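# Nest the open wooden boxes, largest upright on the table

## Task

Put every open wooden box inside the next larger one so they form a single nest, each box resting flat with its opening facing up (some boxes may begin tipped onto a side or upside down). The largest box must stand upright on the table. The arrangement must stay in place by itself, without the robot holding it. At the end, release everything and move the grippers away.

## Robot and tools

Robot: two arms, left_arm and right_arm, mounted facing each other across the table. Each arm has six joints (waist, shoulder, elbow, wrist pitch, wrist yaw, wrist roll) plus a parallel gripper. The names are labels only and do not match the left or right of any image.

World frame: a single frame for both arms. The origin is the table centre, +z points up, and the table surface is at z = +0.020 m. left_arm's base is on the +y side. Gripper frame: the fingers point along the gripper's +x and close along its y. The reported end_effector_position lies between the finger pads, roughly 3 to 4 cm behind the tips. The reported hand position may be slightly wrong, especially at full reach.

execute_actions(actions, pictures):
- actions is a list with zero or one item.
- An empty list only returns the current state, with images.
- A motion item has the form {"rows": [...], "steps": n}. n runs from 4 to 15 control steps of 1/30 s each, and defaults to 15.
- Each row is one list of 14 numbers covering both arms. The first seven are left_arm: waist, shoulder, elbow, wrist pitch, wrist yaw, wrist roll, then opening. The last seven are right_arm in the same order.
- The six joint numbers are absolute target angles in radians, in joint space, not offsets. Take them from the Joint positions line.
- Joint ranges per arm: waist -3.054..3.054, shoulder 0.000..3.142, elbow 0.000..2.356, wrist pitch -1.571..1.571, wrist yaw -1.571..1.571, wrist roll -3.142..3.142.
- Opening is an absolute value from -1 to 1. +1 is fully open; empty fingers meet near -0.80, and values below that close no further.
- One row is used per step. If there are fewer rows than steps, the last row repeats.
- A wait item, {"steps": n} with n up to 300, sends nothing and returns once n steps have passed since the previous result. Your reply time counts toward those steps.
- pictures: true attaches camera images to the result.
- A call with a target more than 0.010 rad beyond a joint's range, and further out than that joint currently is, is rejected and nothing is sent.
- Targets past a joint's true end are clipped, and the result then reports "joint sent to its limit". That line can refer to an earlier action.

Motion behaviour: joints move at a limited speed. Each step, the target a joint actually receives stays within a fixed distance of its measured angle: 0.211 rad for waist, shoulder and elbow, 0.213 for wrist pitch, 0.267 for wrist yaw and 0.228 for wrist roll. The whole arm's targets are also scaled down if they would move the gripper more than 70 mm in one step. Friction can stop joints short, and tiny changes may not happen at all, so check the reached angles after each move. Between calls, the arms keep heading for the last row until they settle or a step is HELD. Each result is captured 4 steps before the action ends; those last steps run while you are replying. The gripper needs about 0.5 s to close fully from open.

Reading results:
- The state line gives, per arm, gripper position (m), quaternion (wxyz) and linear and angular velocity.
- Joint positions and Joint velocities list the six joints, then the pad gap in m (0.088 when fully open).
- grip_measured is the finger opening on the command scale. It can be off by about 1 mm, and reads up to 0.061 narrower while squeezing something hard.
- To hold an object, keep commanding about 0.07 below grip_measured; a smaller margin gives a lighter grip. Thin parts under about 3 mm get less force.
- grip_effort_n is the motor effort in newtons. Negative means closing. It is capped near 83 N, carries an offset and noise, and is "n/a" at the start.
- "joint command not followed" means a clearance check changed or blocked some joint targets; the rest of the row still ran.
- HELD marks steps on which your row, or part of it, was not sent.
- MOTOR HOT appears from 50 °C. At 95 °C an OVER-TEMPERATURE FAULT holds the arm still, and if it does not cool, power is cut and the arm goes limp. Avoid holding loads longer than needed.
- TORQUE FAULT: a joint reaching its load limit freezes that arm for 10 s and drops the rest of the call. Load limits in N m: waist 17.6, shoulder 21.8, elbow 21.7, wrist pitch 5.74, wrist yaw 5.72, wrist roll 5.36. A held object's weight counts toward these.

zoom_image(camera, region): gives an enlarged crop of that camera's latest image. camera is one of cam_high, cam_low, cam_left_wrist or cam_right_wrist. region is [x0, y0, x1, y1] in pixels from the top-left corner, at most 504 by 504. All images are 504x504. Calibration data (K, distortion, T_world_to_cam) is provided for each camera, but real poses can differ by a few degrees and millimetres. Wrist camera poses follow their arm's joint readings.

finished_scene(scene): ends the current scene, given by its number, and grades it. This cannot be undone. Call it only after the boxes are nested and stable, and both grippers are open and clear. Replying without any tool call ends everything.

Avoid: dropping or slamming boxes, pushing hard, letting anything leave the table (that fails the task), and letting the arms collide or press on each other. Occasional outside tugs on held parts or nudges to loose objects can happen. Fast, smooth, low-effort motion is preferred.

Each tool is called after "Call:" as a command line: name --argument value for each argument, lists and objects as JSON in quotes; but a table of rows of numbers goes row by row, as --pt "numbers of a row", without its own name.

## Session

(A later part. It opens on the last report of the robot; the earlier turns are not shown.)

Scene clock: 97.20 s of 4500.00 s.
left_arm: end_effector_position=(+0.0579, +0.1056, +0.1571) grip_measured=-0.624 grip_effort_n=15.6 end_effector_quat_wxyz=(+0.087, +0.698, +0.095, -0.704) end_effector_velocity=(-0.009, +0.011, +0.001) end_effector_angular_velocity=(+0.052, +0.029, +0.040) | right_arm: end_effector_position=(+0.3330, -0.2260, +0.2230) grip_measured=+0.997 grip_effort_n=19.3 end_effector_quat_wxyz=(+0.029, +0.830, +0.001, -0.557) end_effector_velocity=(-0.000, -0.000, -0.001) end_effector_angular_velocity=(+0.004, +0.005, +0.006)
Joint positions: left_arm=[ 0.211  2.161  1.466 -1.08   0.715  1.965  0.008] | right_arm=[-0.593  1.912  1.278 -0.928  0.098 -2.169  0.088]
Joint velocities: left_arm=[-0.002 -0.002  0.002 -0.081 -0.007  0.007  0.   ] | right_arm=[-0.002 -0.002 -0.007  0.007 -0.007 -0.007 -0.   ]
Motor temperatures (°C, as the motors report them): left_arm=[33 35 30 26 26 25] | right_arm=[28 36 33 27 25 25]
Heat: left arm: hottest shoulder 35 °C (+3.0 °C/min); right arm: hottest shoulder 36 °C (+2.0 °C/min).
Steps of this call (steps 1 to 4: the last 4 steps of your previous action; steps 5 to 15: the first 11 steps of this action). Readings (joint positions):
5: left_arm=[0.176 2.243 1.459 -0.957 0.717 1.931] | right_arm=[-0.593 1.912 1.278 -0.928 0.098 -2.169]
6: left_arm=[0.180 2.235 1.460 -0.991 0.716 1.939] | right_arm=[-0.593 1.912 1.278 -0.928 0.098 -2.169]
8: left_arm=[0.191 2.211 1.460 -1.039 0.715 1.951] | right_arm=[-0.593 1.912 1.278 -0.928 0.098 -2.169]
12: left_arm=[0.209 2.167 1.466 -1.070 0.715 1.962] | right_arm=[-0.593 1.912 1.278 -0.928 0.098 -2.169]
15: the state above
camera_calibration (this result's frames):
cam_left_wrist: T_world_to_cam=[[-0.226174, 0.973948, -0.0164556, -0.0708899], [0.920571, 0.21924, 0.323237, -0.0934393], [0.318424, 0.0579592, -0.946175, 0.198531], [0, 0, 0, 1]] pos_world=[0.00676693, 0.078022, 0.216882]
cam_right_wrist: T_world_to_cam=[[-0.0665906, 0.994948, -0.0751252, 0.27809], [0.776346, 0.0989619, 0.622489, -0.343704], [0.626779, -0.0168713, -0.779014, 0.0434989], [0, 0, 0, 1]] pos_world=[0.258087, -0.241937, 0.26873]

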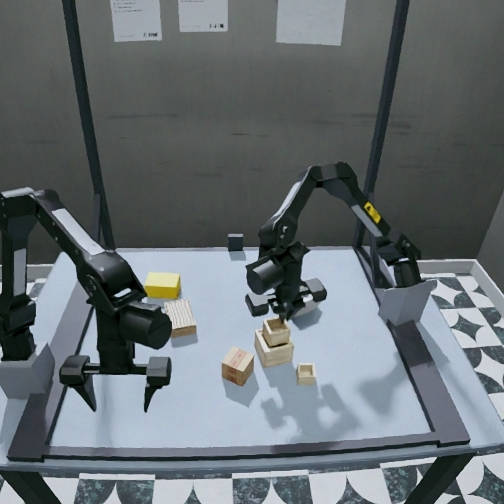

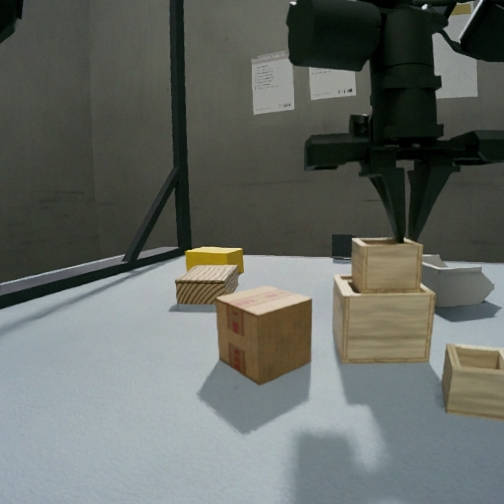

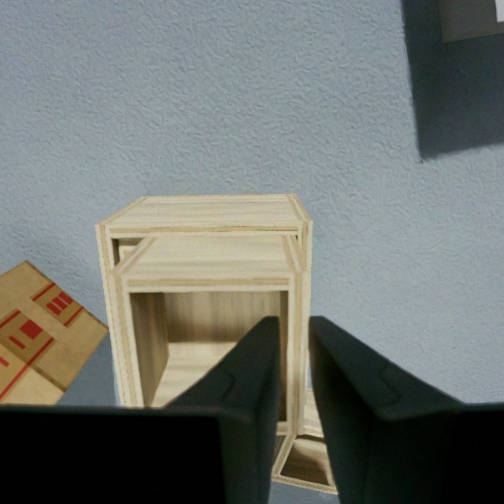

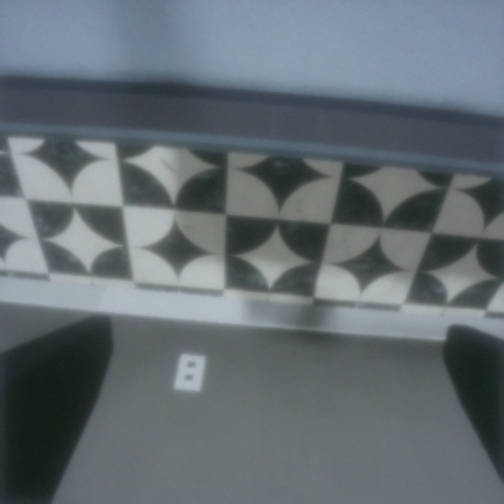

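Call:
execute_actions --actions '[{"rows":[[0.2,2.17,1.46,-1.03,0.712,1.945,-0.4,-0.593,1.912,1.278,-0.928,0.098,-2.169,1]],"steps":12}]'

Call:
execute_actions --actions '[{"rows":[[0.184,2.222,1.452,-0.972,0.712,1.94,-0.4,-0.593,1.912,1.278,-0.928,0.098,-2.169,1]],"steps":15}]'

Call:
execute_actions --actions '[{"steps":6}]' --pictures true

Scene clock: 97.77 s of 4500.00 s.
left_arm: end_effector_position=(+0.0598, +0.0989, +0.1548) grip_measured=-0.431 grip_effort_n=15.1 end_effector_quat_wxyz=(+0.087, +0.704, +0.081, -0.700) end_effector_velocity=(-0.006, -0.006, -0.004) end_effector_angular_velocity=(-0.007, -0.001, -0.012) | right_arm: end_effector_position=(+0.3330, -0.2260, +0.2230) grip_measured=+0.997 grip_effort_n=19.3 end_effector_quat_wxyz=(+0.029, +0.830, +0.001, -0.557) end_effector_velocity=(-0.001, +0.003, +0.001) end_effector_angular_velocity=(+0.019, +0.013, +0.011)
Joint positions: left_arm=[ 0.201  2.161  1.466 -1.04   0.714  1.951  0.018] | right_arm=[-0.593  1.912  1.278 -0.928  0.098 -2.169  0.088]
Joint velocities: left_arm=[-0.022 -0.007 -0.002  0.022  0.007 -0.022  0.011] | right_arm=[-0.002 -0.002  0.002  0.007 -0.022 -0.007 -0.   ]
Motor temperatures (°C, as the motors report them): left_arm=[33 35 30 26 26 25] | right_arm=[28 36 33 27 25 25]
Heat: left arm: hottest shoulder 35 °C (+3.0 °C/min); right arm: hottest shoulder 36 °C (+2.0 °C/min).
Steps of this call (steps 1 to 4: the last 4 steps of your previous action; steps 5 to 9: the robot went on to your last target; steps 10 to 17: the first 8 steps of this action). Readings (joint positions):
10: left_arm=[0.210 2.161 1.466 -1.085 0.714 1.967] | right_arm=[-0.593 1.912 1.278 -0.928 0.098 -2.169]
11: left_arm=[0.210 2.161 1.466 -1.073 0.714 1.964] | right_arm=[-0.593 1.912 1.278 -0.928 0.098 -2.169]
13: left_arm=[0.207 2.161 1.466 -1.053 0.714 1.957] | right_arm=[-0.593 1.912 1.278 -0.928 0.098 -2.169]
17: the state above

Scene clock: 98.27 s of 4500.00 s.
left_arm: end_effector_position=(+0.0703, +0.0994, +0.1347) grip_measured=-0.404 grip_effort_n=15.6 end_effector_quat_wxyz=(+0.081, +0.704, +0.083, -0.701) end_effector_velocity=(+0.002, -0.002, -0.000) end_effector_angular_velocity=(-0.008, -0.015, -0.009) | right_arm: end_effector_position=(+0.3330, -0.2260, +0.2230) grip_measured=+0.997 grip_effort_n=19.8 end_effector_quat_wxyz=(+0.029, +0.830, +0.001, -0.557) end_effector_velocity=(-0.001, -0.002, -0.000) end_effector_angular_velocity=(+0.001, +0.010, -0.010)
Joint positions: left_arm=[ 0.183  2.212  1.455 -0.977  0.714  1.944  0.019] | right_arm=[-0.593  1.912  1.278 -0.928  0.098 -2.169  0.088]
Joint velocities: left_arm=[-0.002 -0.002 -0.002  0.022 -0.007 -0.007  0.   ] | right_arm=[-0.002 -0.002 -0.002 -0.007 -0.007  0.007 -0.   ]
Motor temperatures (°C, as the motors report them): left_arm=[33 35 30 26 26 25] | right_arm=[28 36 33 27 25 25]
Heat: left arm: hottest shoulder 35 °C (+3.0 °C/min); right arm: hottest shoulder 36 °C (+2.0 °C/min).
Steps of this call (steps 1 to 4: the last 4 steps of your previous action; steps 5 to 15: the first 11 steps of this action). Readings (joint positions):
5: left_arm=[0.200 2.165 1.465 -1.030 0.714 1.948] | right_arm=[-0.593 1.912 1.278 -0.928 0.098 -2.169]
6: left_arm=[0.198 2.170 1.464 -1.015 0.714 1.947] | right_arm=[-0.593 1.912 1.278 -0.928 0.098 -2.169]
8: left_arm=[0.193 2.186 1.464 -0.995 0.714 1.945] | right_arm=[-0.593 1.912 1.278 -0.928 0.098 -2.169]
12: left_arm=[0.184 2.210 1.456 -0.982 0.714 1.944] | right_arm=[-0.593 1.912 1.278 -0.928 0.098 -2.169]
15: the state above

Scene clock: 98.47 s of 4500.00 s.
left_arm: end_effector_position=(+0.0706, +0.0992, +0.1346) grip_measured=-0.403 grip_effort_n=15.1 end_effector_quat_wxyz=(+0.081, +0.704, +0.082, -0.701) end_effector_velocity=(-0.001, -0.000, -0.001) end_effector_angular_velocity=(-0.004, +0.006, -0.011) | right_arm: end_effector_position=(+0.3330, -0.2260, +0.2230) grip_measured=+0.997 grip_effort_n=18.8 end_effector_quat_wxyz=(+0.029, +0.830, +0.001, -0.557) end_effector_velocity=(-0.001, -0.002, -0.002) end_effector_angular_velocity=(-0.008, +0.013, +0.003)
Joint positions: left_arm=[ 0.183  2.212  1.455 -0.975  0.714  1.943  0.019] | right_arm=[-0.593  1.912  1.278 -0.928  0.098 -2.169  0.088]
Joint velocities: left_arm=[-0.002 -0.002 -0.007  0.007  0.007  0.007 -0.   ] | right_arm=[-0.002  0.002 -0.002 -0.007 -0.007 -0.007 -0.   ]
Motor temperatures (°C, as the motors report them): left_arm=[33 35 30 26 26 25] | right_arm=[28 36 33 27 25 25]
Heat: left arm: hottest shoulder 35 °C (+3.0 °C/min); right arm: hottest shoulder 36 °C (+2.0 °C/min).
Kept back: nothing.
Steps of this call (steps 1 to 4: the last 4 steps of your previous action; steps 5 to 6: the robot went on to your last target). Readings (joint positions):
1: left_arm=[0.183 2.212 1.455 -0.976 0.714 1.943] | right_arm=[-0.593 1.912 1.278 -0.928 0.098 -2.169]
2: left_arm=[0.183 2.212 1.455 -0.975 0.714 1.943] | right_arm=[-0.593 1.912 1.278 -0.928 0.098 -2.169]
4: left_arm=[0.183 2.212 1.455 -0.975 0.714 1.943] | right_arm=[-0.593 1.912 1.278 -0.928 0.098 -2.169]
6: the state above
camera_calibration (this result's frames):
cam_left_wrist: T_world_to_cam=[[-0.198922, 0.979614, -0.0280333, -0.0630605], [0.921909, 0.196754, 0.333724, -0.0956829], [0.332436, 0.0405408, -0.942254, 0.173744], [0, 0, 0, 1]] pos_world=[0.0179079, 0.0735572, 0.193875]
cam_right_wrist: T_world_to_cam=[[-0.0665906, 0.994948, -0.0751252, 0.27809], [0.776346, 0.0989619, 0.622489, -0.343704], [0.626779, -0.0168713, -0.779014, 0.0434989], [0, 0, 0, 1]] pos_world=[0.258087, -0.241937, 0.26873]

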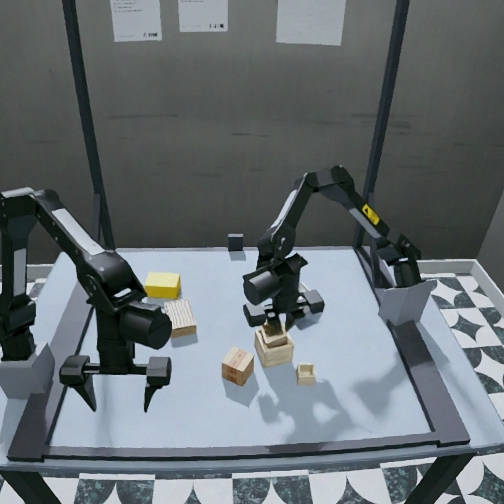

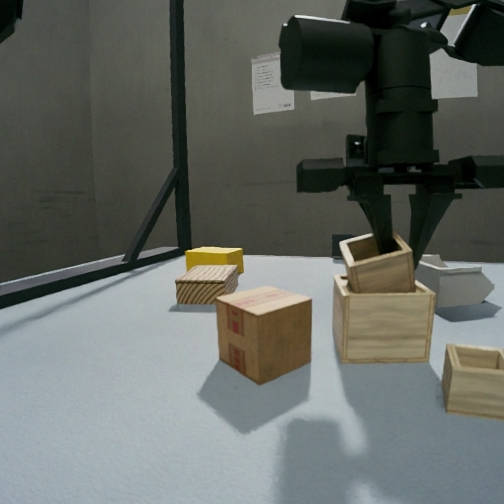

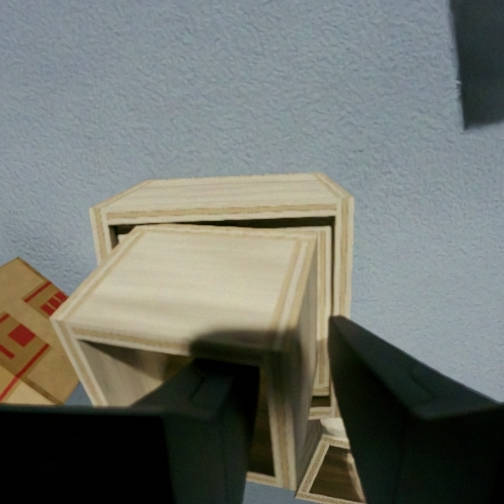

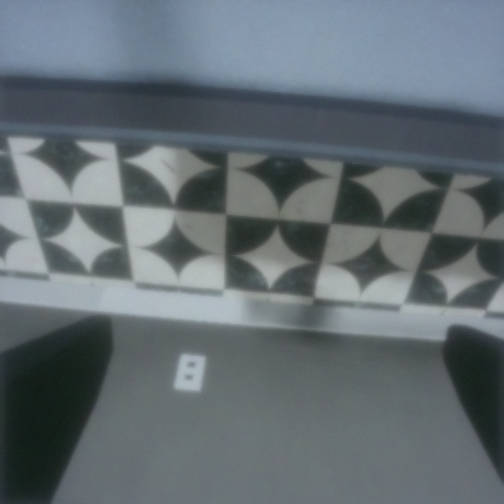

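Call:
execute_actions --actions '[{"rows":[[0.183,2.212,1.455,-0.975,0.714,1.943,-0.9,-0.593,1.912,1.278,-0.928,0.098,-2.169,1]],"steps":15}]' --pictures true

Scene clock: 99.70 s of 4500.00 s.
left_arm: end_effector_position=(+0.0703, +0.0991, +0.1343) grip_measured=-0.732 grip_effort_n=-83.5 end_effector_quat_wxyz=(+0.081, +0.704, +0.082, -0.701) end_effector_velocity=(-0.000, +0.001, -0.001) end_effector_angular_velocity=(+0.010, -0.002, -0.004) | right_arm: end_effector_position=(+0.3330, -0.2260, +0.2230) grip_measured=+0.997 grip_effort_n=18.8 end_effector_quat_wxyz=(+0.029, +0.830, +0.001, -0.557) end_effector_velocity=(-0.001, -0.002, -0.002) end_effector_angular_velocity=(-0.014, +0.013, +0.016)
Joint positions: left_arm=[ 0.182  2.212  1.455 -0.975  0.714  1.943  0.003] | right_arm=[-0.593  1.912  1.278 -0.928  0.098 -2.169  0.088]
Joint velocities: left_arm=[-0.002  0.002  0.002 -0.007 -0.007  0.007 -0.   ] | right_arm=[-0.002  0.002 -0.002 -0.007 -0.007 -0.022  0.   ]
Motor temperatures (°C, as the motors report them): left_arm=[33 35 30 26 26 25] | right_arm=[28 36 33 27 25 25]
Heat: left arm: hottest shoulder 35 °C (+3.0 °C/min); right arm: hottest shoulder 36 °C (+2.0 °C/min).
Steps of this call (steps 1 to 15: the robot went on to your last target; steps 16 to 26: nothing new was sent; steps 27 to 37: the first 11 steps of this action). Readings (joint positions):
27: left_arm=[0.183 2.212 1.455 -0.974 0.714 1.943] | right_arm=[-0.593 1.912 1.278 -0.928 0.098 -2.169]
28: left_arm=[0.183 2.212 1.455 -0.974 0.714 1.943] | right_arm=[-0.593 1.912 1.278 -0.928 0.098 -2.169]
30: left_arm=[0.183 2.212 1.455 -0.975 0.714 1.943] | right_arm=[-0.593 1.912 1.278 -0.928 0.098 -2.169]
34: left_arm=[0.182 2.212 1.455 -0.975 0.714 1.943] | right_arm=[-0.593 1.912 1.278 -0.928 0.098 -2.169]
37: the state above
camera_calibration (this result's frames):
cam_left_wrist: T_world_to_cam=[[-0.198088, 0.979809, -0.0271276, -0.063273], [0.922061, 0.195659, 0.333947, -0.095262], [0.332512, 0.0411377, -0.942201, 0.173489], [0, 0, 0, 1]] pos_world=[0.0176164, 0.0734973, 0.193558]
cam_right_wrist: T_world_to_cam=[[-0.0665906, 0.994948, -0.0751252, 0.27809], [0.776346, 0.0989619, 0.622489, -0.343704], [0.626779, -0.0168713, -0.779014, 0.0434989], [0, 0, 0, 1]] pos_world=[0.258087, -0.241937, 0.26873]

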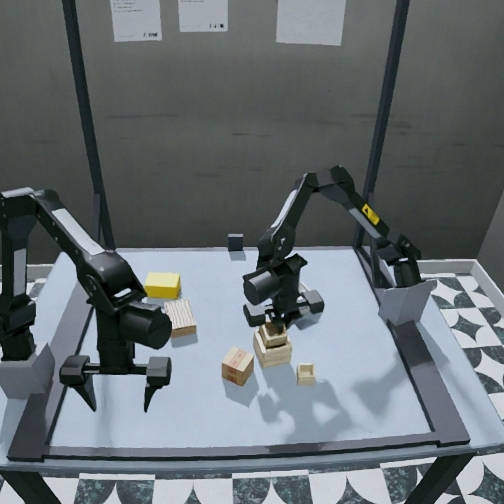

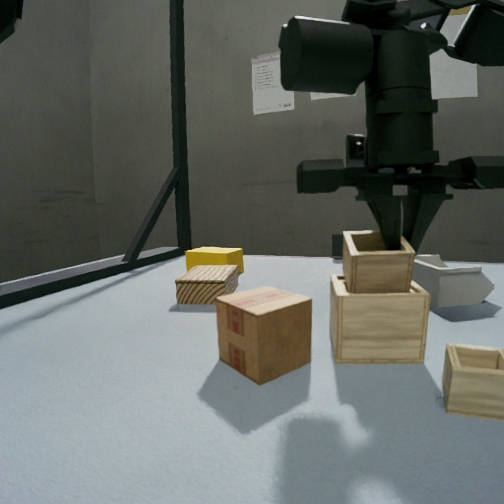

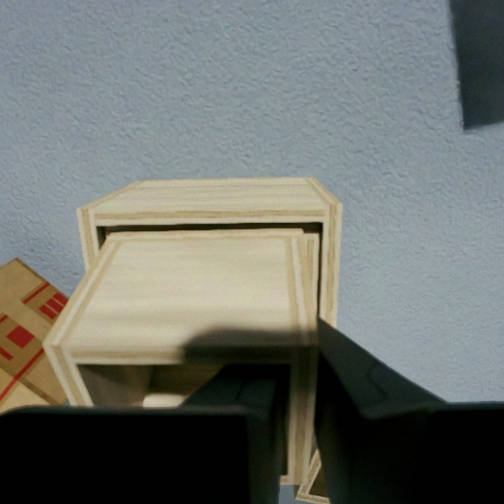

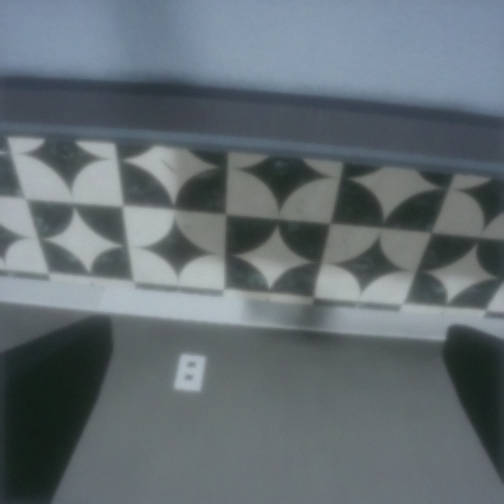

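Call:
zoom_image --camera "cam_left_wrist" --region '[50,160,380,300]'

Region (50, 160, 380, 300) of cam_left_wrist's 504x504 image, scaled by 1.527, with more detail than that image has; it fills the top 214 rows of this view, and the rest is white.

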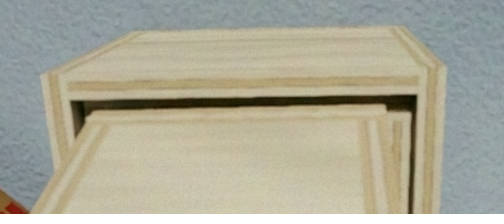

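Call:
execute_actions --actions '[{"rows":[[0.194,2.205,1.455,-0.98,0.714,1.95,-0.9,-0.593,1.912,1.278,-0.928,0.098,-2.169,1]],"steps":15}]'

Call:
execute_actions --actions '[{"steps":6}]' --pictures true

Call:
zoom_image --camera "cam_left_wrist" --region '[50,160,380,300]'

Scene clock: 100.37 s of 4500.00 s.
left_arm: end_effector_position=(+0.0715, +0.0999, +0.1356) grip_measured=-0.732 grip_effort_n=-83.5 end_effector_quat_wxyz=(+0.082, +0.704, +0.082, -0.701) end_effector_velocity=(-0.004, -0.000, +0.001) end_effector_angular_velocity=(-0.001, +0.008, +0.007) | right_arm: end_effector_position=(+0.3330, -0.2260, +0.2230) grip_measured=+0.997 grip_effort_n=19.3 end_effector_quat_wxyz=(+0.029, +0.830, +0.001, -0.557) end_effector_velocity=(-0.006, -0.002, -0.002) end_effector_angular_velocity=(-0.011, +0.030, +0.008)
Joint positions: left_arm=[ 0.188  2.212  1.455 -0.977  0.714  1.946  0.003] | right_arm=[-0.593  1.912  1.278 -0.928  0.098 -2.169  0.088]
Joint velocities: left_arm=[-0.002 -0.007 -0.002 -0.007  0.007 -0.007 -0.   ] | right_arm=[ 0.002 -0.002 -0.002 -0.022 -0.022 -0.007  0.   ]
Motor temperatures (°C, as the motors report them): left_arm=[33 35 30 26 26 25] | right_arm=[28 36 33 27 25 25]
Heat: left arm: hottest shoulder 35 °C (+2.0 °C/min); right arm: hottest shoulder 36 °C (+2.0 °C/min).
Steps of this call (steps 1 to 4: the last 4 steps of your previous action; steps 5 to 9: the robot went on to your last target; steps 10 to 20: the first 11 steps of this action). Readings (joint positions):
10: left_arm=[0.182 2.212 1.455 -0.975 0.714 1.943] | right_arm=[-0.593 1.912 1.278 -0.928 0.098 -2.169]
11: left_arm=[0.182 2.212 1.455 -0.975 0.714 1.943] | right_arm=[-0.593 1.912 1.278 -0.928 0.098 -2.169]
13: left_arm=[0.183 2.212 1.455 -0.976 0.714 1.944] | right_arm=[-0.593 1.912 1.278 -0.928 0.098 -2.169]
17: left_arm=[0.187 2.212 1.455 -0.977 0.714 1.946] | right_arm=[-0.593 1.912 1.278 -0.928 0.098 -2.169]
20: the state above

Scene clock: 100.57 s of 4500.00 s.
left_arm: end_effector_position=(+0.0714, +0.1000, +0.1356) grip_measured=-0.732 grip_effort_n=-83.5 end_effector_quat_wxyz=(+0.082, +0.704, +0.082, -0.701) end_effector_velocity=(-0.004, +0.000, -0.002) end_effector_angular_velocity=(+0.005, +0.011, +0.021) | right_arm: end_effector_position=(+0.3330, -0.2260, +0.2230) grip_measured=+0.997 grip_effort_n=19.3 end_effector_quat_wxyz=(+0.029, +0.830, +0.001, -0.557) end_effector_velocity=(-0.003, -0.001, -0.001) end_effector_angular_velocity=(+0.003, +0.023, +0.006)
Joint positions: left_arm=[ 0.188  2.212  1.455 -0.978  0.714  1.947  0.003] | right_arm=[-0.593  1.912  1.278 -0.928  0.098 -2.169  0.088]
Joint velocities: left_arm=[-0.007 -0.002 -0.002 -0.007  0.007 -0.022 -0.   ] | right_arm=[-0.002 -0.002 -0.002 -0.007 -0.022 -0.007 -0.   ]
Motor temperatures (°C, as the motors report them): left_arm=[33 35 30 26 26 25] | right_arm=[28 36 33 27 25 25]
Heat: left arm: hottest shoulder 35 °C (+2.0 °C/min); right arm: hottest shoulder 36 °C (+2.0 °C/min).
Kept back: nothing.
Steps of this call (steps 1 to 4: the last 4 steps of your previous action; steps 5 to 6: the robot went on to your last target). Readings (joint positions):
1: left_arm=[0.188 2.212 1.455 -0.977 0.714 1.947] | right_arm=[-0.593 1.912 1.278 -0.928 0.098 -2.169]
2: left_arm=[0.188 2.212 1.455 -0.977 0.714 1.947] | right_arm=[-0.593 1.912 1.278 -0.928 0.098 -2.169]
4: left_arm=[0.188 2.212 1.455 -0.977 0.714 1.947] | right_arm=[-0.593 1.912 1.278 -0.928 0.098 -2.169]
6: the state above
camera_calibration (this result's frames):
cam_left_wrist: T_world_to_cam=[[-0.20058, 0.979262, -0.0285308, -0.0634092], [0.921578, 0.198485, 0.333612, -0.097142], [0.332357, 0.0406225, -0.942279, 0.174424], [0, 0, 0, 1]] pos_world=[0.0188343, 0.0742898, 0.194955]
cam_right_wrist: T_world_to_cam=[[-0.0665906, 0.994948, -0.0751252, 0.27809], [0.776346, 0.0989619, 0.622489, -0.343704], [0.626779, -0.0168713, -0.779014, 0.0434989], [0, 0, 0, 1]] pos_world=[0.258087, -0.241937, 0.26873]

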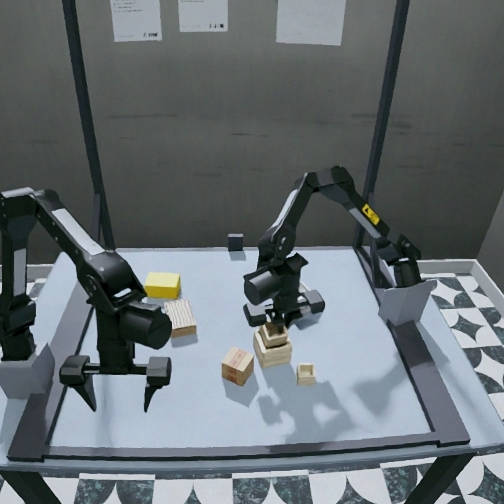

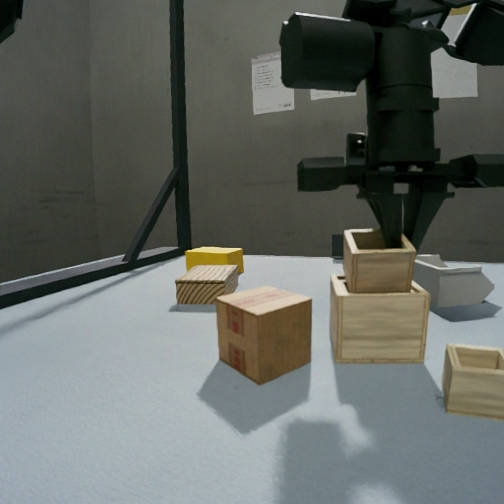

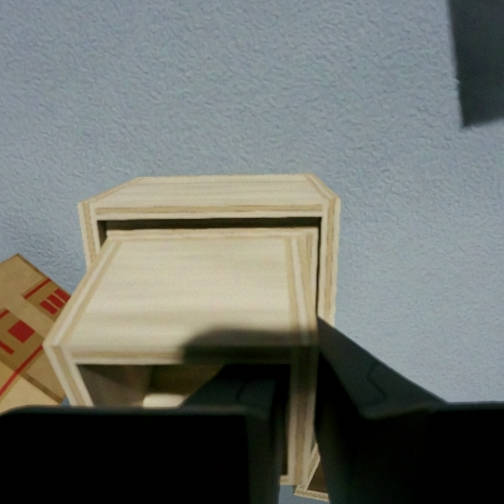

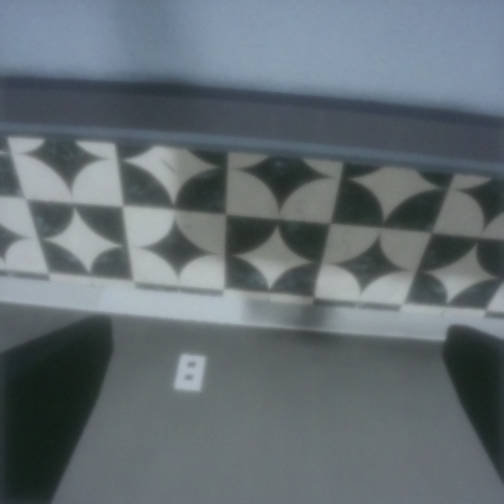

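Region (50, 160, 380, 300) of cam_left_wrist's 504x504 image, scaled by 1.527, with more detail than that image has; it fills the top 214 rows of this view, and the rest is white.

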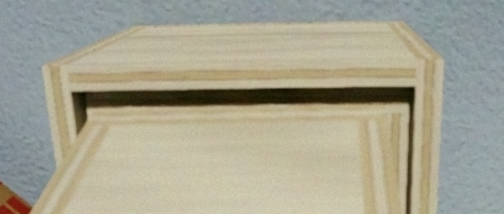

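Call:
execute_actions --actions '[{"rows":[[0.176,2.24,1.465,-0.953,0.715,1.94,-0.9,-0.593,1.912,1.278,-0.928,0.098,-2.169,1]],"steps":15}]'

Call:
execute_actions --actions '[{"steps":6}]' --pictures true

Call:
zoom_image --camera "cam_left_wrist" --region '[50,160,380,300]'

Scene clock: 101.17 s of 4500.00 s.
left_arm: end_effector_position=(+0.0731, +0.0984, +0.1280) grip_measured=-0.732 grip_effort_n=-83.5 end_effector_quat_wxyz=(+0.077, +0.704, +0.080, -0.701) end_effector_velocity=(+0.001, -0.001, -0.001) end_effector_angular_velocity=(+0.001, -0.009, +0.030) | right_arm: end_effector_position=(+0.3330, -0.2260, +0.2230) grip_measured=+0.997 grip_effort_n=18.8 end_effector_quat_wxyz=(+0.029, +0.830, +0.001, -0.557) end_effector_velocity=(-0.001, -0.002, -0.000) end_effector_angular_velocity=(-0.004, +0.010, +0.004)
Joint positions: left_arm=[ 0.175  2.229  1.456 -0.956  0.714  1.944  0.003] | right_arm=[-0.593  1.912  1.278 -0.928  0.098 -2.169  0.088]
Joint velocities: left_arm=[-0.002  0.002  0.002  0.007 -0.007 -0.037 -0.   ] | right_arm=[-0.002 -0.002 -0.002 -0.007 -0.007 -0.007 -0.   ]
Motor temperatures (°C, as the motors report them): left_arm=[34 35 30 26 26 25] | right_arm=[28 36 33 27 25 25]
Heat: left arm: hottest shoulder 35 °C (+2.0 °C/min); right arm: hottest shoulder 36 °C (+2.0 °C/min).
Steps of this call (steps 1 to 7: the robot went on to your last target; steps 8 to 18: the first 11 steps of this action). Readings (joint positions):
8: left_arm=[0.188 2.212 1.455 -0.977 0.714 1.947] | right_arm=[-0.593 1.912 1.278 -0.928 0.098 -2.169]
9: left_arm=[0.186 2.214 1.455 -0.974 0.714 1.947] | right_arm=[-0.593 1.912 1.278 -0.928 0.098 -2.169]
11: left_arm=[0.183 2.217 1.456 -0.964 0.714 1.946] | right_arm=[-0.593 1.912 1.278 -0.928 0.098 -2.169]
15: left_arm=[0.176 2.227 1.456 -0.958 0.714 1.944] | right_arm=[-0.593 1.912 1.278 -0.928 0.098 -2.169]
18: the state above

Scene clock: 101.37 s of 4500.00 s.
left_arm: end_effector_position=(+0.0732, +0.0980, +0.1281) grip_measured=-0.732 grip_effort_n=-83.5 end_effector_quat_wxyz=(+0.077, +0.704, +0.080, -0.701) end_effector_velocity=(-0.004, +0.001, +0.000) end_effector_angular_velocity=(+0.008, +0.014, +0.031) | right_arm: end_effector_position=(+0.3330, -0.2260, +0.2230) grip_measured=+0.997 grip_effort_n=19.3 end_effector_quat_wxyz=(+0.029, +0.830, +0.001, -0.557) end_effector_velocity=(-0.002, -0.003, +0.000) end_effector_angular_velocity=(-0.012, +0.015, +0.002)
Joint positions: left_arm=[ 0.175  2.229  1.457 -0.955  0.714  1.943  0.003] | right_arm=[-0.593  1.912  1.278 -0.928  0.098 -2.169  0.088]
Joint velocities: left_arm=[-0.002 -0.002  0.002 -0.022  0.007 -0.022 -0.   ] | right_arm=[-0.002 -0.002  0.002 -0.022 -0.007 -0.007 -0.   ]
Motor temperatures (°C, as the motors report them): left_arm=[34 35 30 26 26 25] | right_arm=[28 36 33 27 25 25]
Heat: left arm: hottest shoulder 35 °C (+2.0 °C/min); right arm: hottest shoulder 36 °C (+2.0 °C/min).
Kept back: nothing.
Steps of this call (steps 1 to 4: the last 4 steps of your previous action; steps 5 to 6: the robot went on to your last target). Readings (joint positions):
1: left_arm=[0.175 2.229 1.456 -0.956 0.714 1.944] | right_arm=[-0.593 1.912 1.278 -0.928 0.098 -2.169]
2: left_arm=[0.175 2.229 1.456 -0.956 0.714 1.943] | right_arm=[-0.593 1.912 1.278 -0.928 0.098 -2.169]
4: left_arm=[0.175 2.229 1.457 -0.955 0.714 1.943] | right_arm=[-0.593 1.912 1.278 -0.928 0.098 -2.169]
6: the state above
camera_calibration (this result's frames):
cam_left_wrist: T_world_to_cam=[[-0.190095, 0.981441, -0.0252461, -0.0627454], [0.9236, 0.187493, 0.33438, -0.0950845], [0.332908, 0.0402468, -0.9421, 0.166829], [0, 0, 0, 1]] pos_world=[0.0203538, 0.0726943, 0.18738]
cam_right_wrist: T_world_to_cam=[[-0.0665906, 0.994948, -0.0751252, 0.27809], [0.776346, 0.0989619, 0.622489, -0.343704], [0.626779, -0.0168713, -0.779014, 0.0434989], [0, 0, 0, 1]] pos_world=[0.258087, -0.241937, 0.26873]

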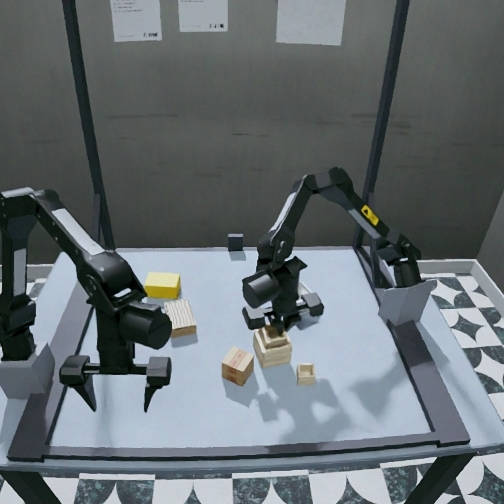

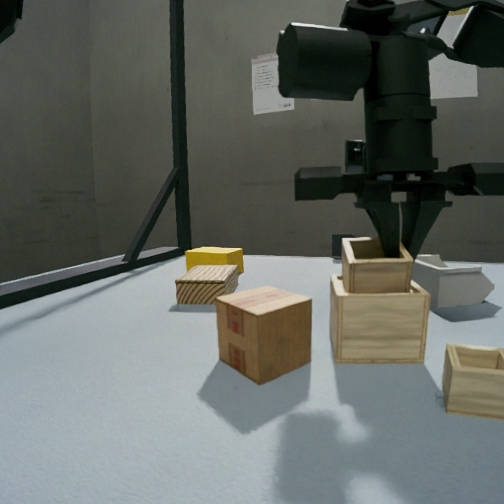

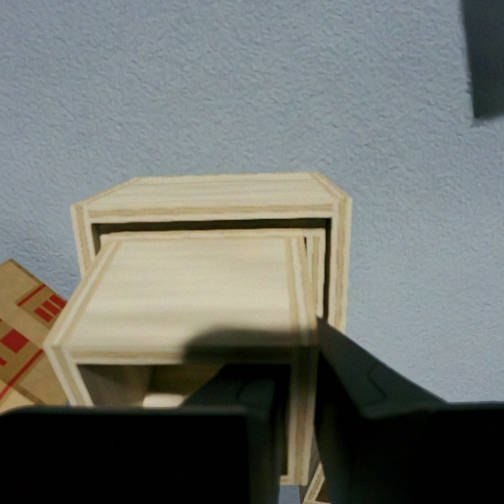

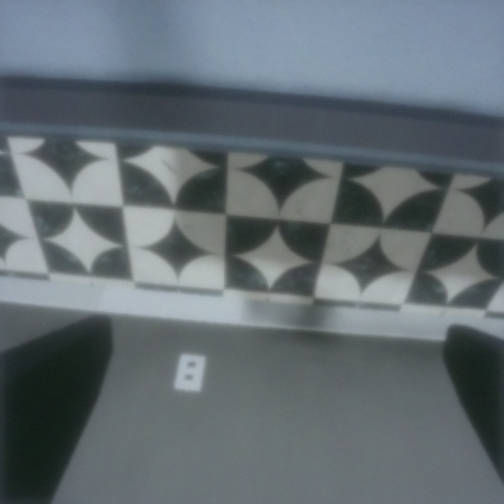

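Region (50, 160, 380, 300) of cam_left_wrist's 504x504 image, scaled by 1.527, with more detail than that image has; it fills the top 214 rows of this view, and the rest is white.

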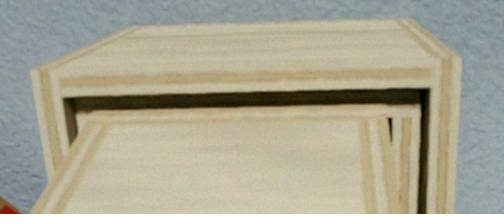

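It's going in. Lower more.

Call:
execute_actions --actions '[{"rows":[[0.166,2.26,1.462,-0.925,0.716,1.945,-0.9,-0.593,1.912,1.278,-0.928,0.098,-2.169,1]],"steps":15}]'

Call:
execute_actions --actions '[{"steps":6}]' --pictures true

Scene clock: 101.80 s of 4500.00 s.
left_arm: end_effector_position=(+0.0769, +0.0965, +0.1233) grip_measured=-0.732 grip_effort_n=-83.5 end_effector_quat_wxyz=(+0.076, +0.705, +0.075, -0.701) end_effector_velocity=(-0.001, +0.003, -0.002) end_effector_angular_velocity=(+0.021, -0.013, +0.036) | right_arm: end_effector_position=(+0.3330, -0.2260, +0.2230) grip_measured=+0.997 grip_effort_n=19.3 end_effector_quat_wxyz=(+0.029, +0.830, +0.001, -0.557) end_effector_velocity=(-0.005, -0.003, -0.000) end_effector_angular_velocity=(-0.005, +0.028, +0.004)
Joint positions: left_arm=[ 0.172  2.244  1.457 -0.932  0.716  1.943  0.003] | right_arm=[-0.593  1.912  1.278 -0.928  0.098 -2.169  0.088]
Joint velocities: left_arm=[-0.007 -0.002 -0.002 -0.007 -0.022 -0.037 -0.   ] | right_arm=[-0.002 -0.007 -0.002 -0.022 -0.022 -0.007 -0.   ]
Motor temperatures (°C, as the motors report them): left_arm=[34 35 30 26 26 25] | right_arm=[28 36 33 27 25 25]
Heat: left arm: hottest shoulder 35 °C (+2.0 °C/min); right arm: hottest shoulder 36 °C (+2.0 °C/min).
Steps of this call (steps 1 to 2: the robot went on to your last target; steps 3 to 13: the first 11 steps of this action). Readings (joint positions):
3: left_arm=[0.175 2.231 1.457 -0.953 0.714 1.943] | right_arm=[-0.593 1.912 1.278 -0.928 0.098 -2.169]
4: left_arm=[0.174 2.234 1.457 -0.947 0.714 1.943] | right_arm=[-0.593 1.912 1.278 -0.928 0.098 -2.169]
6: left_arm=[0.170 2.240 1.457 -0.937 0.714 1.943] | right_arm=[-0.593 1.912 1.278 -0.928 0.098 -2.169]
10: left_arm=[0.172 2.243 1.457 -0.933 0.716 1.943] | right_arm=[-0.593 1.912 1.278 -0.928 0.098 -2.169]
13: the state above

Scene clock: 102.00 s of 4500.00 s.
left_arm: end_effector_position=(+0.0770, +0.0964, +0.1233) grip_measured=-0.732 grip_effort_n=-83.5 end_effector_quat_wxyz=(+0.076, +0.705, +0.075, -0.701) end_effector_velocity=(-0.002, +0.003, -0.003) end_effector_angular_velocity=(+0.008, +0.014, +0.017) | right_arm: end_effector_position=(+0.3330, -0.2260, +0.2230) grip_measured=+0.997 grip_effort_n=19.3 end_effector_quat_wxyz=(+0.029, +0.830, +0.001, -0.557) end_effector_velocity=(+0.001, +0.001, +0.001) end_effector_angular_velocity=(-0.001, -0.010, +0.010)
Joint positions: left_arm=[ 0.172  2.244  1.457 -0.931  0.716  1.943  0.003] | right_arm=[-0.593  1.912  1.278 -0.928  0.098 -2.169  0.088]
Joint velocities: left_arm=[-0.002  0.002 -0.007 -0.007  0.007 -0.007  0.   ] | right_arm=[ 0.002 -0.002 -0.002  0.007  0.007 -0.007 -0.   ]
Motor temperatures (°C, as the motors report them): left_arm=[34 35 30 26 26 25] | right_arm=[28 36 33 27 25 25]
Heat: left arm: hottest shoulder 35 °C (+2.0 °C/min); right arm: hottest shoulder 36 °C (+2.0 °C/min).
Kept back: nothing.
Steps of this call (steps 1 to 4: the last 4 steps of your previous action; steps 5 to 6: the robot went on to your last target). Readings (joint positions):
1: left_arm=[0.172 2.244 1.457 -0.932 0.716 1.943] | right_arm=[-0.593 1.912 1.278 -0.928 0.098 -2.169]
2: left_arm=[0.172 2.244 1.457 -0.931 0.716 1.943] | right_arm=[-0.593 1.912 1.278 -0.928 0.098 -2.169]
4: left_arm=[0.172 2.244 1.457 -0.931 0.716 1.943] | right_arm=[-0.593 1.912 1.278 -0.928 0.098 -2.169]
6: the state above
camera_calibration (this result's frames):
cam_left_wrist: T_world_to_cam=[[-0.181122, 0.98298, -0.0307326, -0.0607326], [0.92479, 0.180866, 0.33474, -0.0961104], [0.334601, 0.0322076, -0.941809, 0.161704], [0, 0, 0, 1]] pos_world=[0.0237757, 0.0718739, 0.182599]
cam_right_wrist: T_world_to_cam=[[-0.0665906, 0.994948, -0.0751252, 0.27809], [0.776346, 0.0989619, 0.622489, -0.343704], [0.626779, -0.0168713, -0.779014, 0.0434989], [0, 0, 0, 1]] pos_world=[0.258087, -0.241937, 0.26873]

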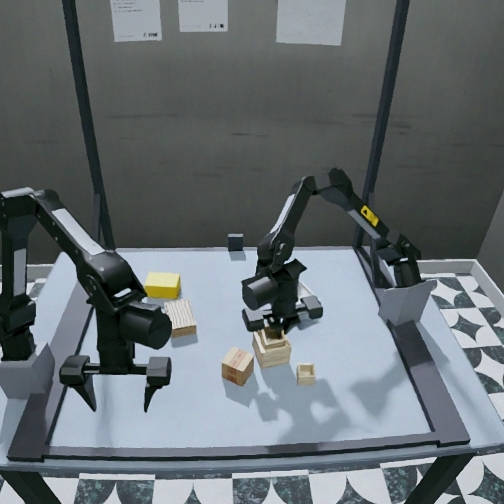

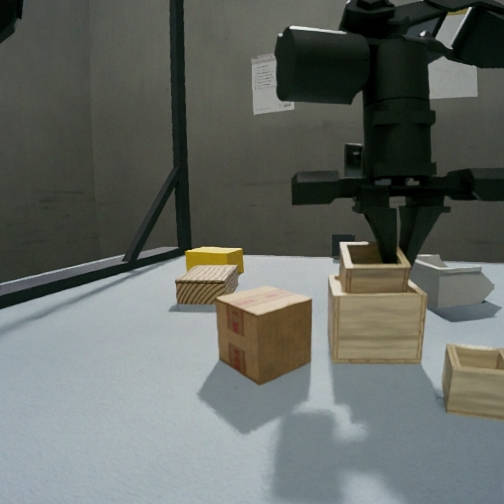

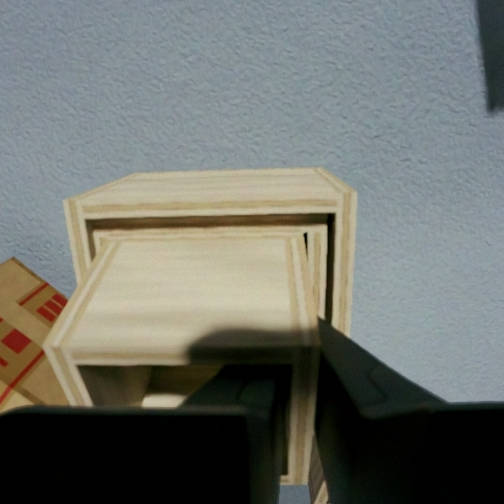

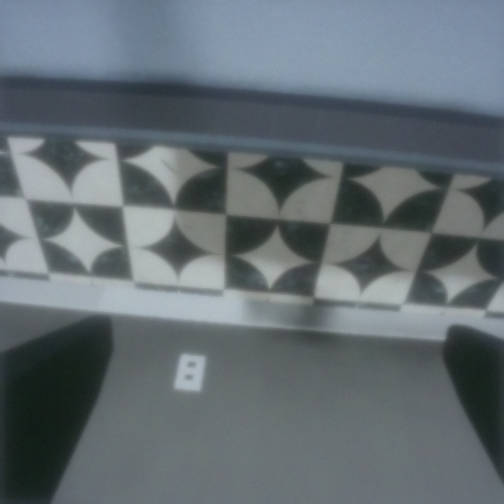

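Call:
execute_actions --actions '[{"rows":[[0.172,2.24,1.457,-0.935,0.716,1.943,-0.67,-0.593,1.912,1.278,-0.928,0.098,-2.169,1]],"steps":12}]' --pictures true

Scene clock: 102.40 s of 4500.00 s.
left_arm: end_effector_position=(+0.0770, +0.0965, +0.1234) grip_measured=-0.695 grip_effort_n=-3.0 end_effector_quat_wxyz=(+0.076, +0.705, +0.075, -0.701) end_effector_velocity=(-0.000, +0.001, -0.001) end_effector_angular_velocity=(+0.018, -0.016, -0.011) | right_arm: end_effector_position=(+0.3330, -0.2260, +0.2230) grip_measured=+0.997 grip_effort_n=19.3 end_effector_quat_wxyz=(+0.029, +0.830, +0.001, -0.557) end_effector_velocity=(+0.000, -0.003, +0.000) end_effector_angular_velocity=(-0.012, -0.002, +0.001)
Joint positions: left_arm=[ 0.172  2.244  1.457 -0.932  0.716  1.943  0.005] | right_arm=[-0.593  1.912  1.278 -0.928  0.098 -2.169  0.088]
Joint velocities: left_arm=[-0.007 -0.002  0.002 -0.007 -0.022  0.007  0.007] | right_arm=[-0.002 -0.002 -0.002 -0.007  0.007 -0.007 -0.   ]
Motor temperatures (°C, as the motors report them): left_arm=[34 35 30 26 26 25] | right_arm=[28 36 33 27 25 25]
Heat: left arm: hottest shoulder 35 °C (+2.0 °C/min); right arm: hottest shoulder 36 °C (+2.0 °C/min).
Steps of this call (steps 1 to 4: the robot went on to your last target; steps 5 to 12: the first 8 steps of this action). Readings (joint positions):
5: left_arm=[0.172 2.244 1.457 -0.931 0.716 1.943] | right_arm=[-0.593 1.912 1.278 -0.928 0.098 -2.169]
6: left_arm=[0.172 2.244 1.457 -0.931 0.716 1.943] | right_arm=[-0.593 1.912 1.278 -0.928 0.098 -2.169]
8: left_arm=[0.172 2.244 1.457 -0.931 0.716 1.943] | right_arm=[-0.593 1.912 1.278 -0.928 0.098 -2.169]
12: the state above
camera_calibration (this result's frames):
cam_left_wrist: T_world_to_cam=[[-0.181902, 0.982845, -0.0304575, -0.0608242], [0.924724, 0.181514, 0.334571, -0.0962332], [0.33436, 0.0326945, -0.941878, 0.161761], [0, 0, 0, 1]] pos_world=[0.0238386, 0.0719597, 0.182703]
cam_right_wrist: T_world_to_cam=[[-0.0665906, 0.994948, -0.0751252, 0.27809], [0.776346, 0.0989619, 0.622489, -0.343704], [0.626779, -0.0168713, -0.779014, 0.0434989], [0, 0, 0, 1]] pos_world=[0.258087, -0.241937, 0.26873]

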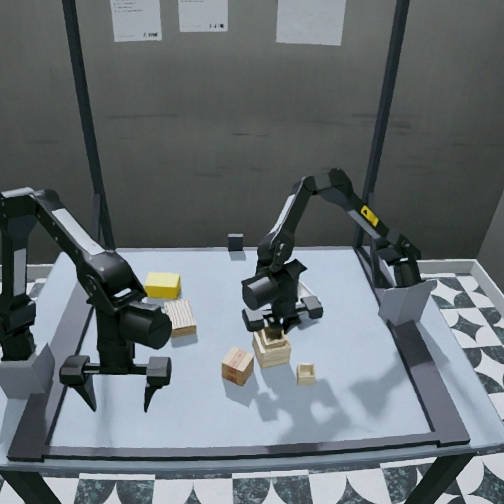

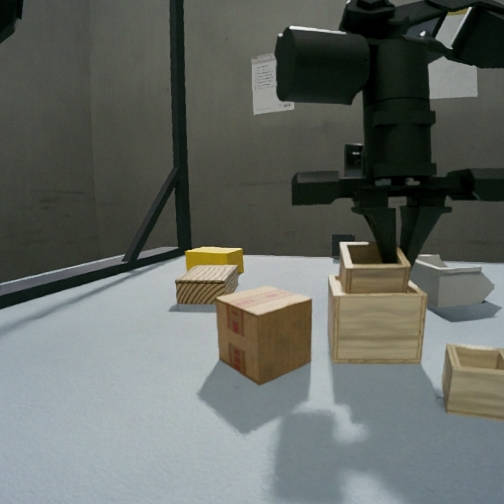

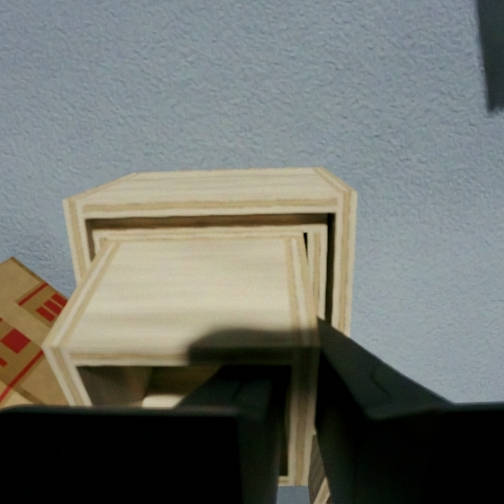

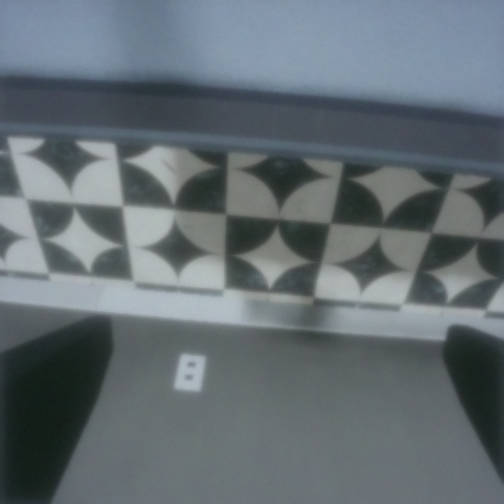

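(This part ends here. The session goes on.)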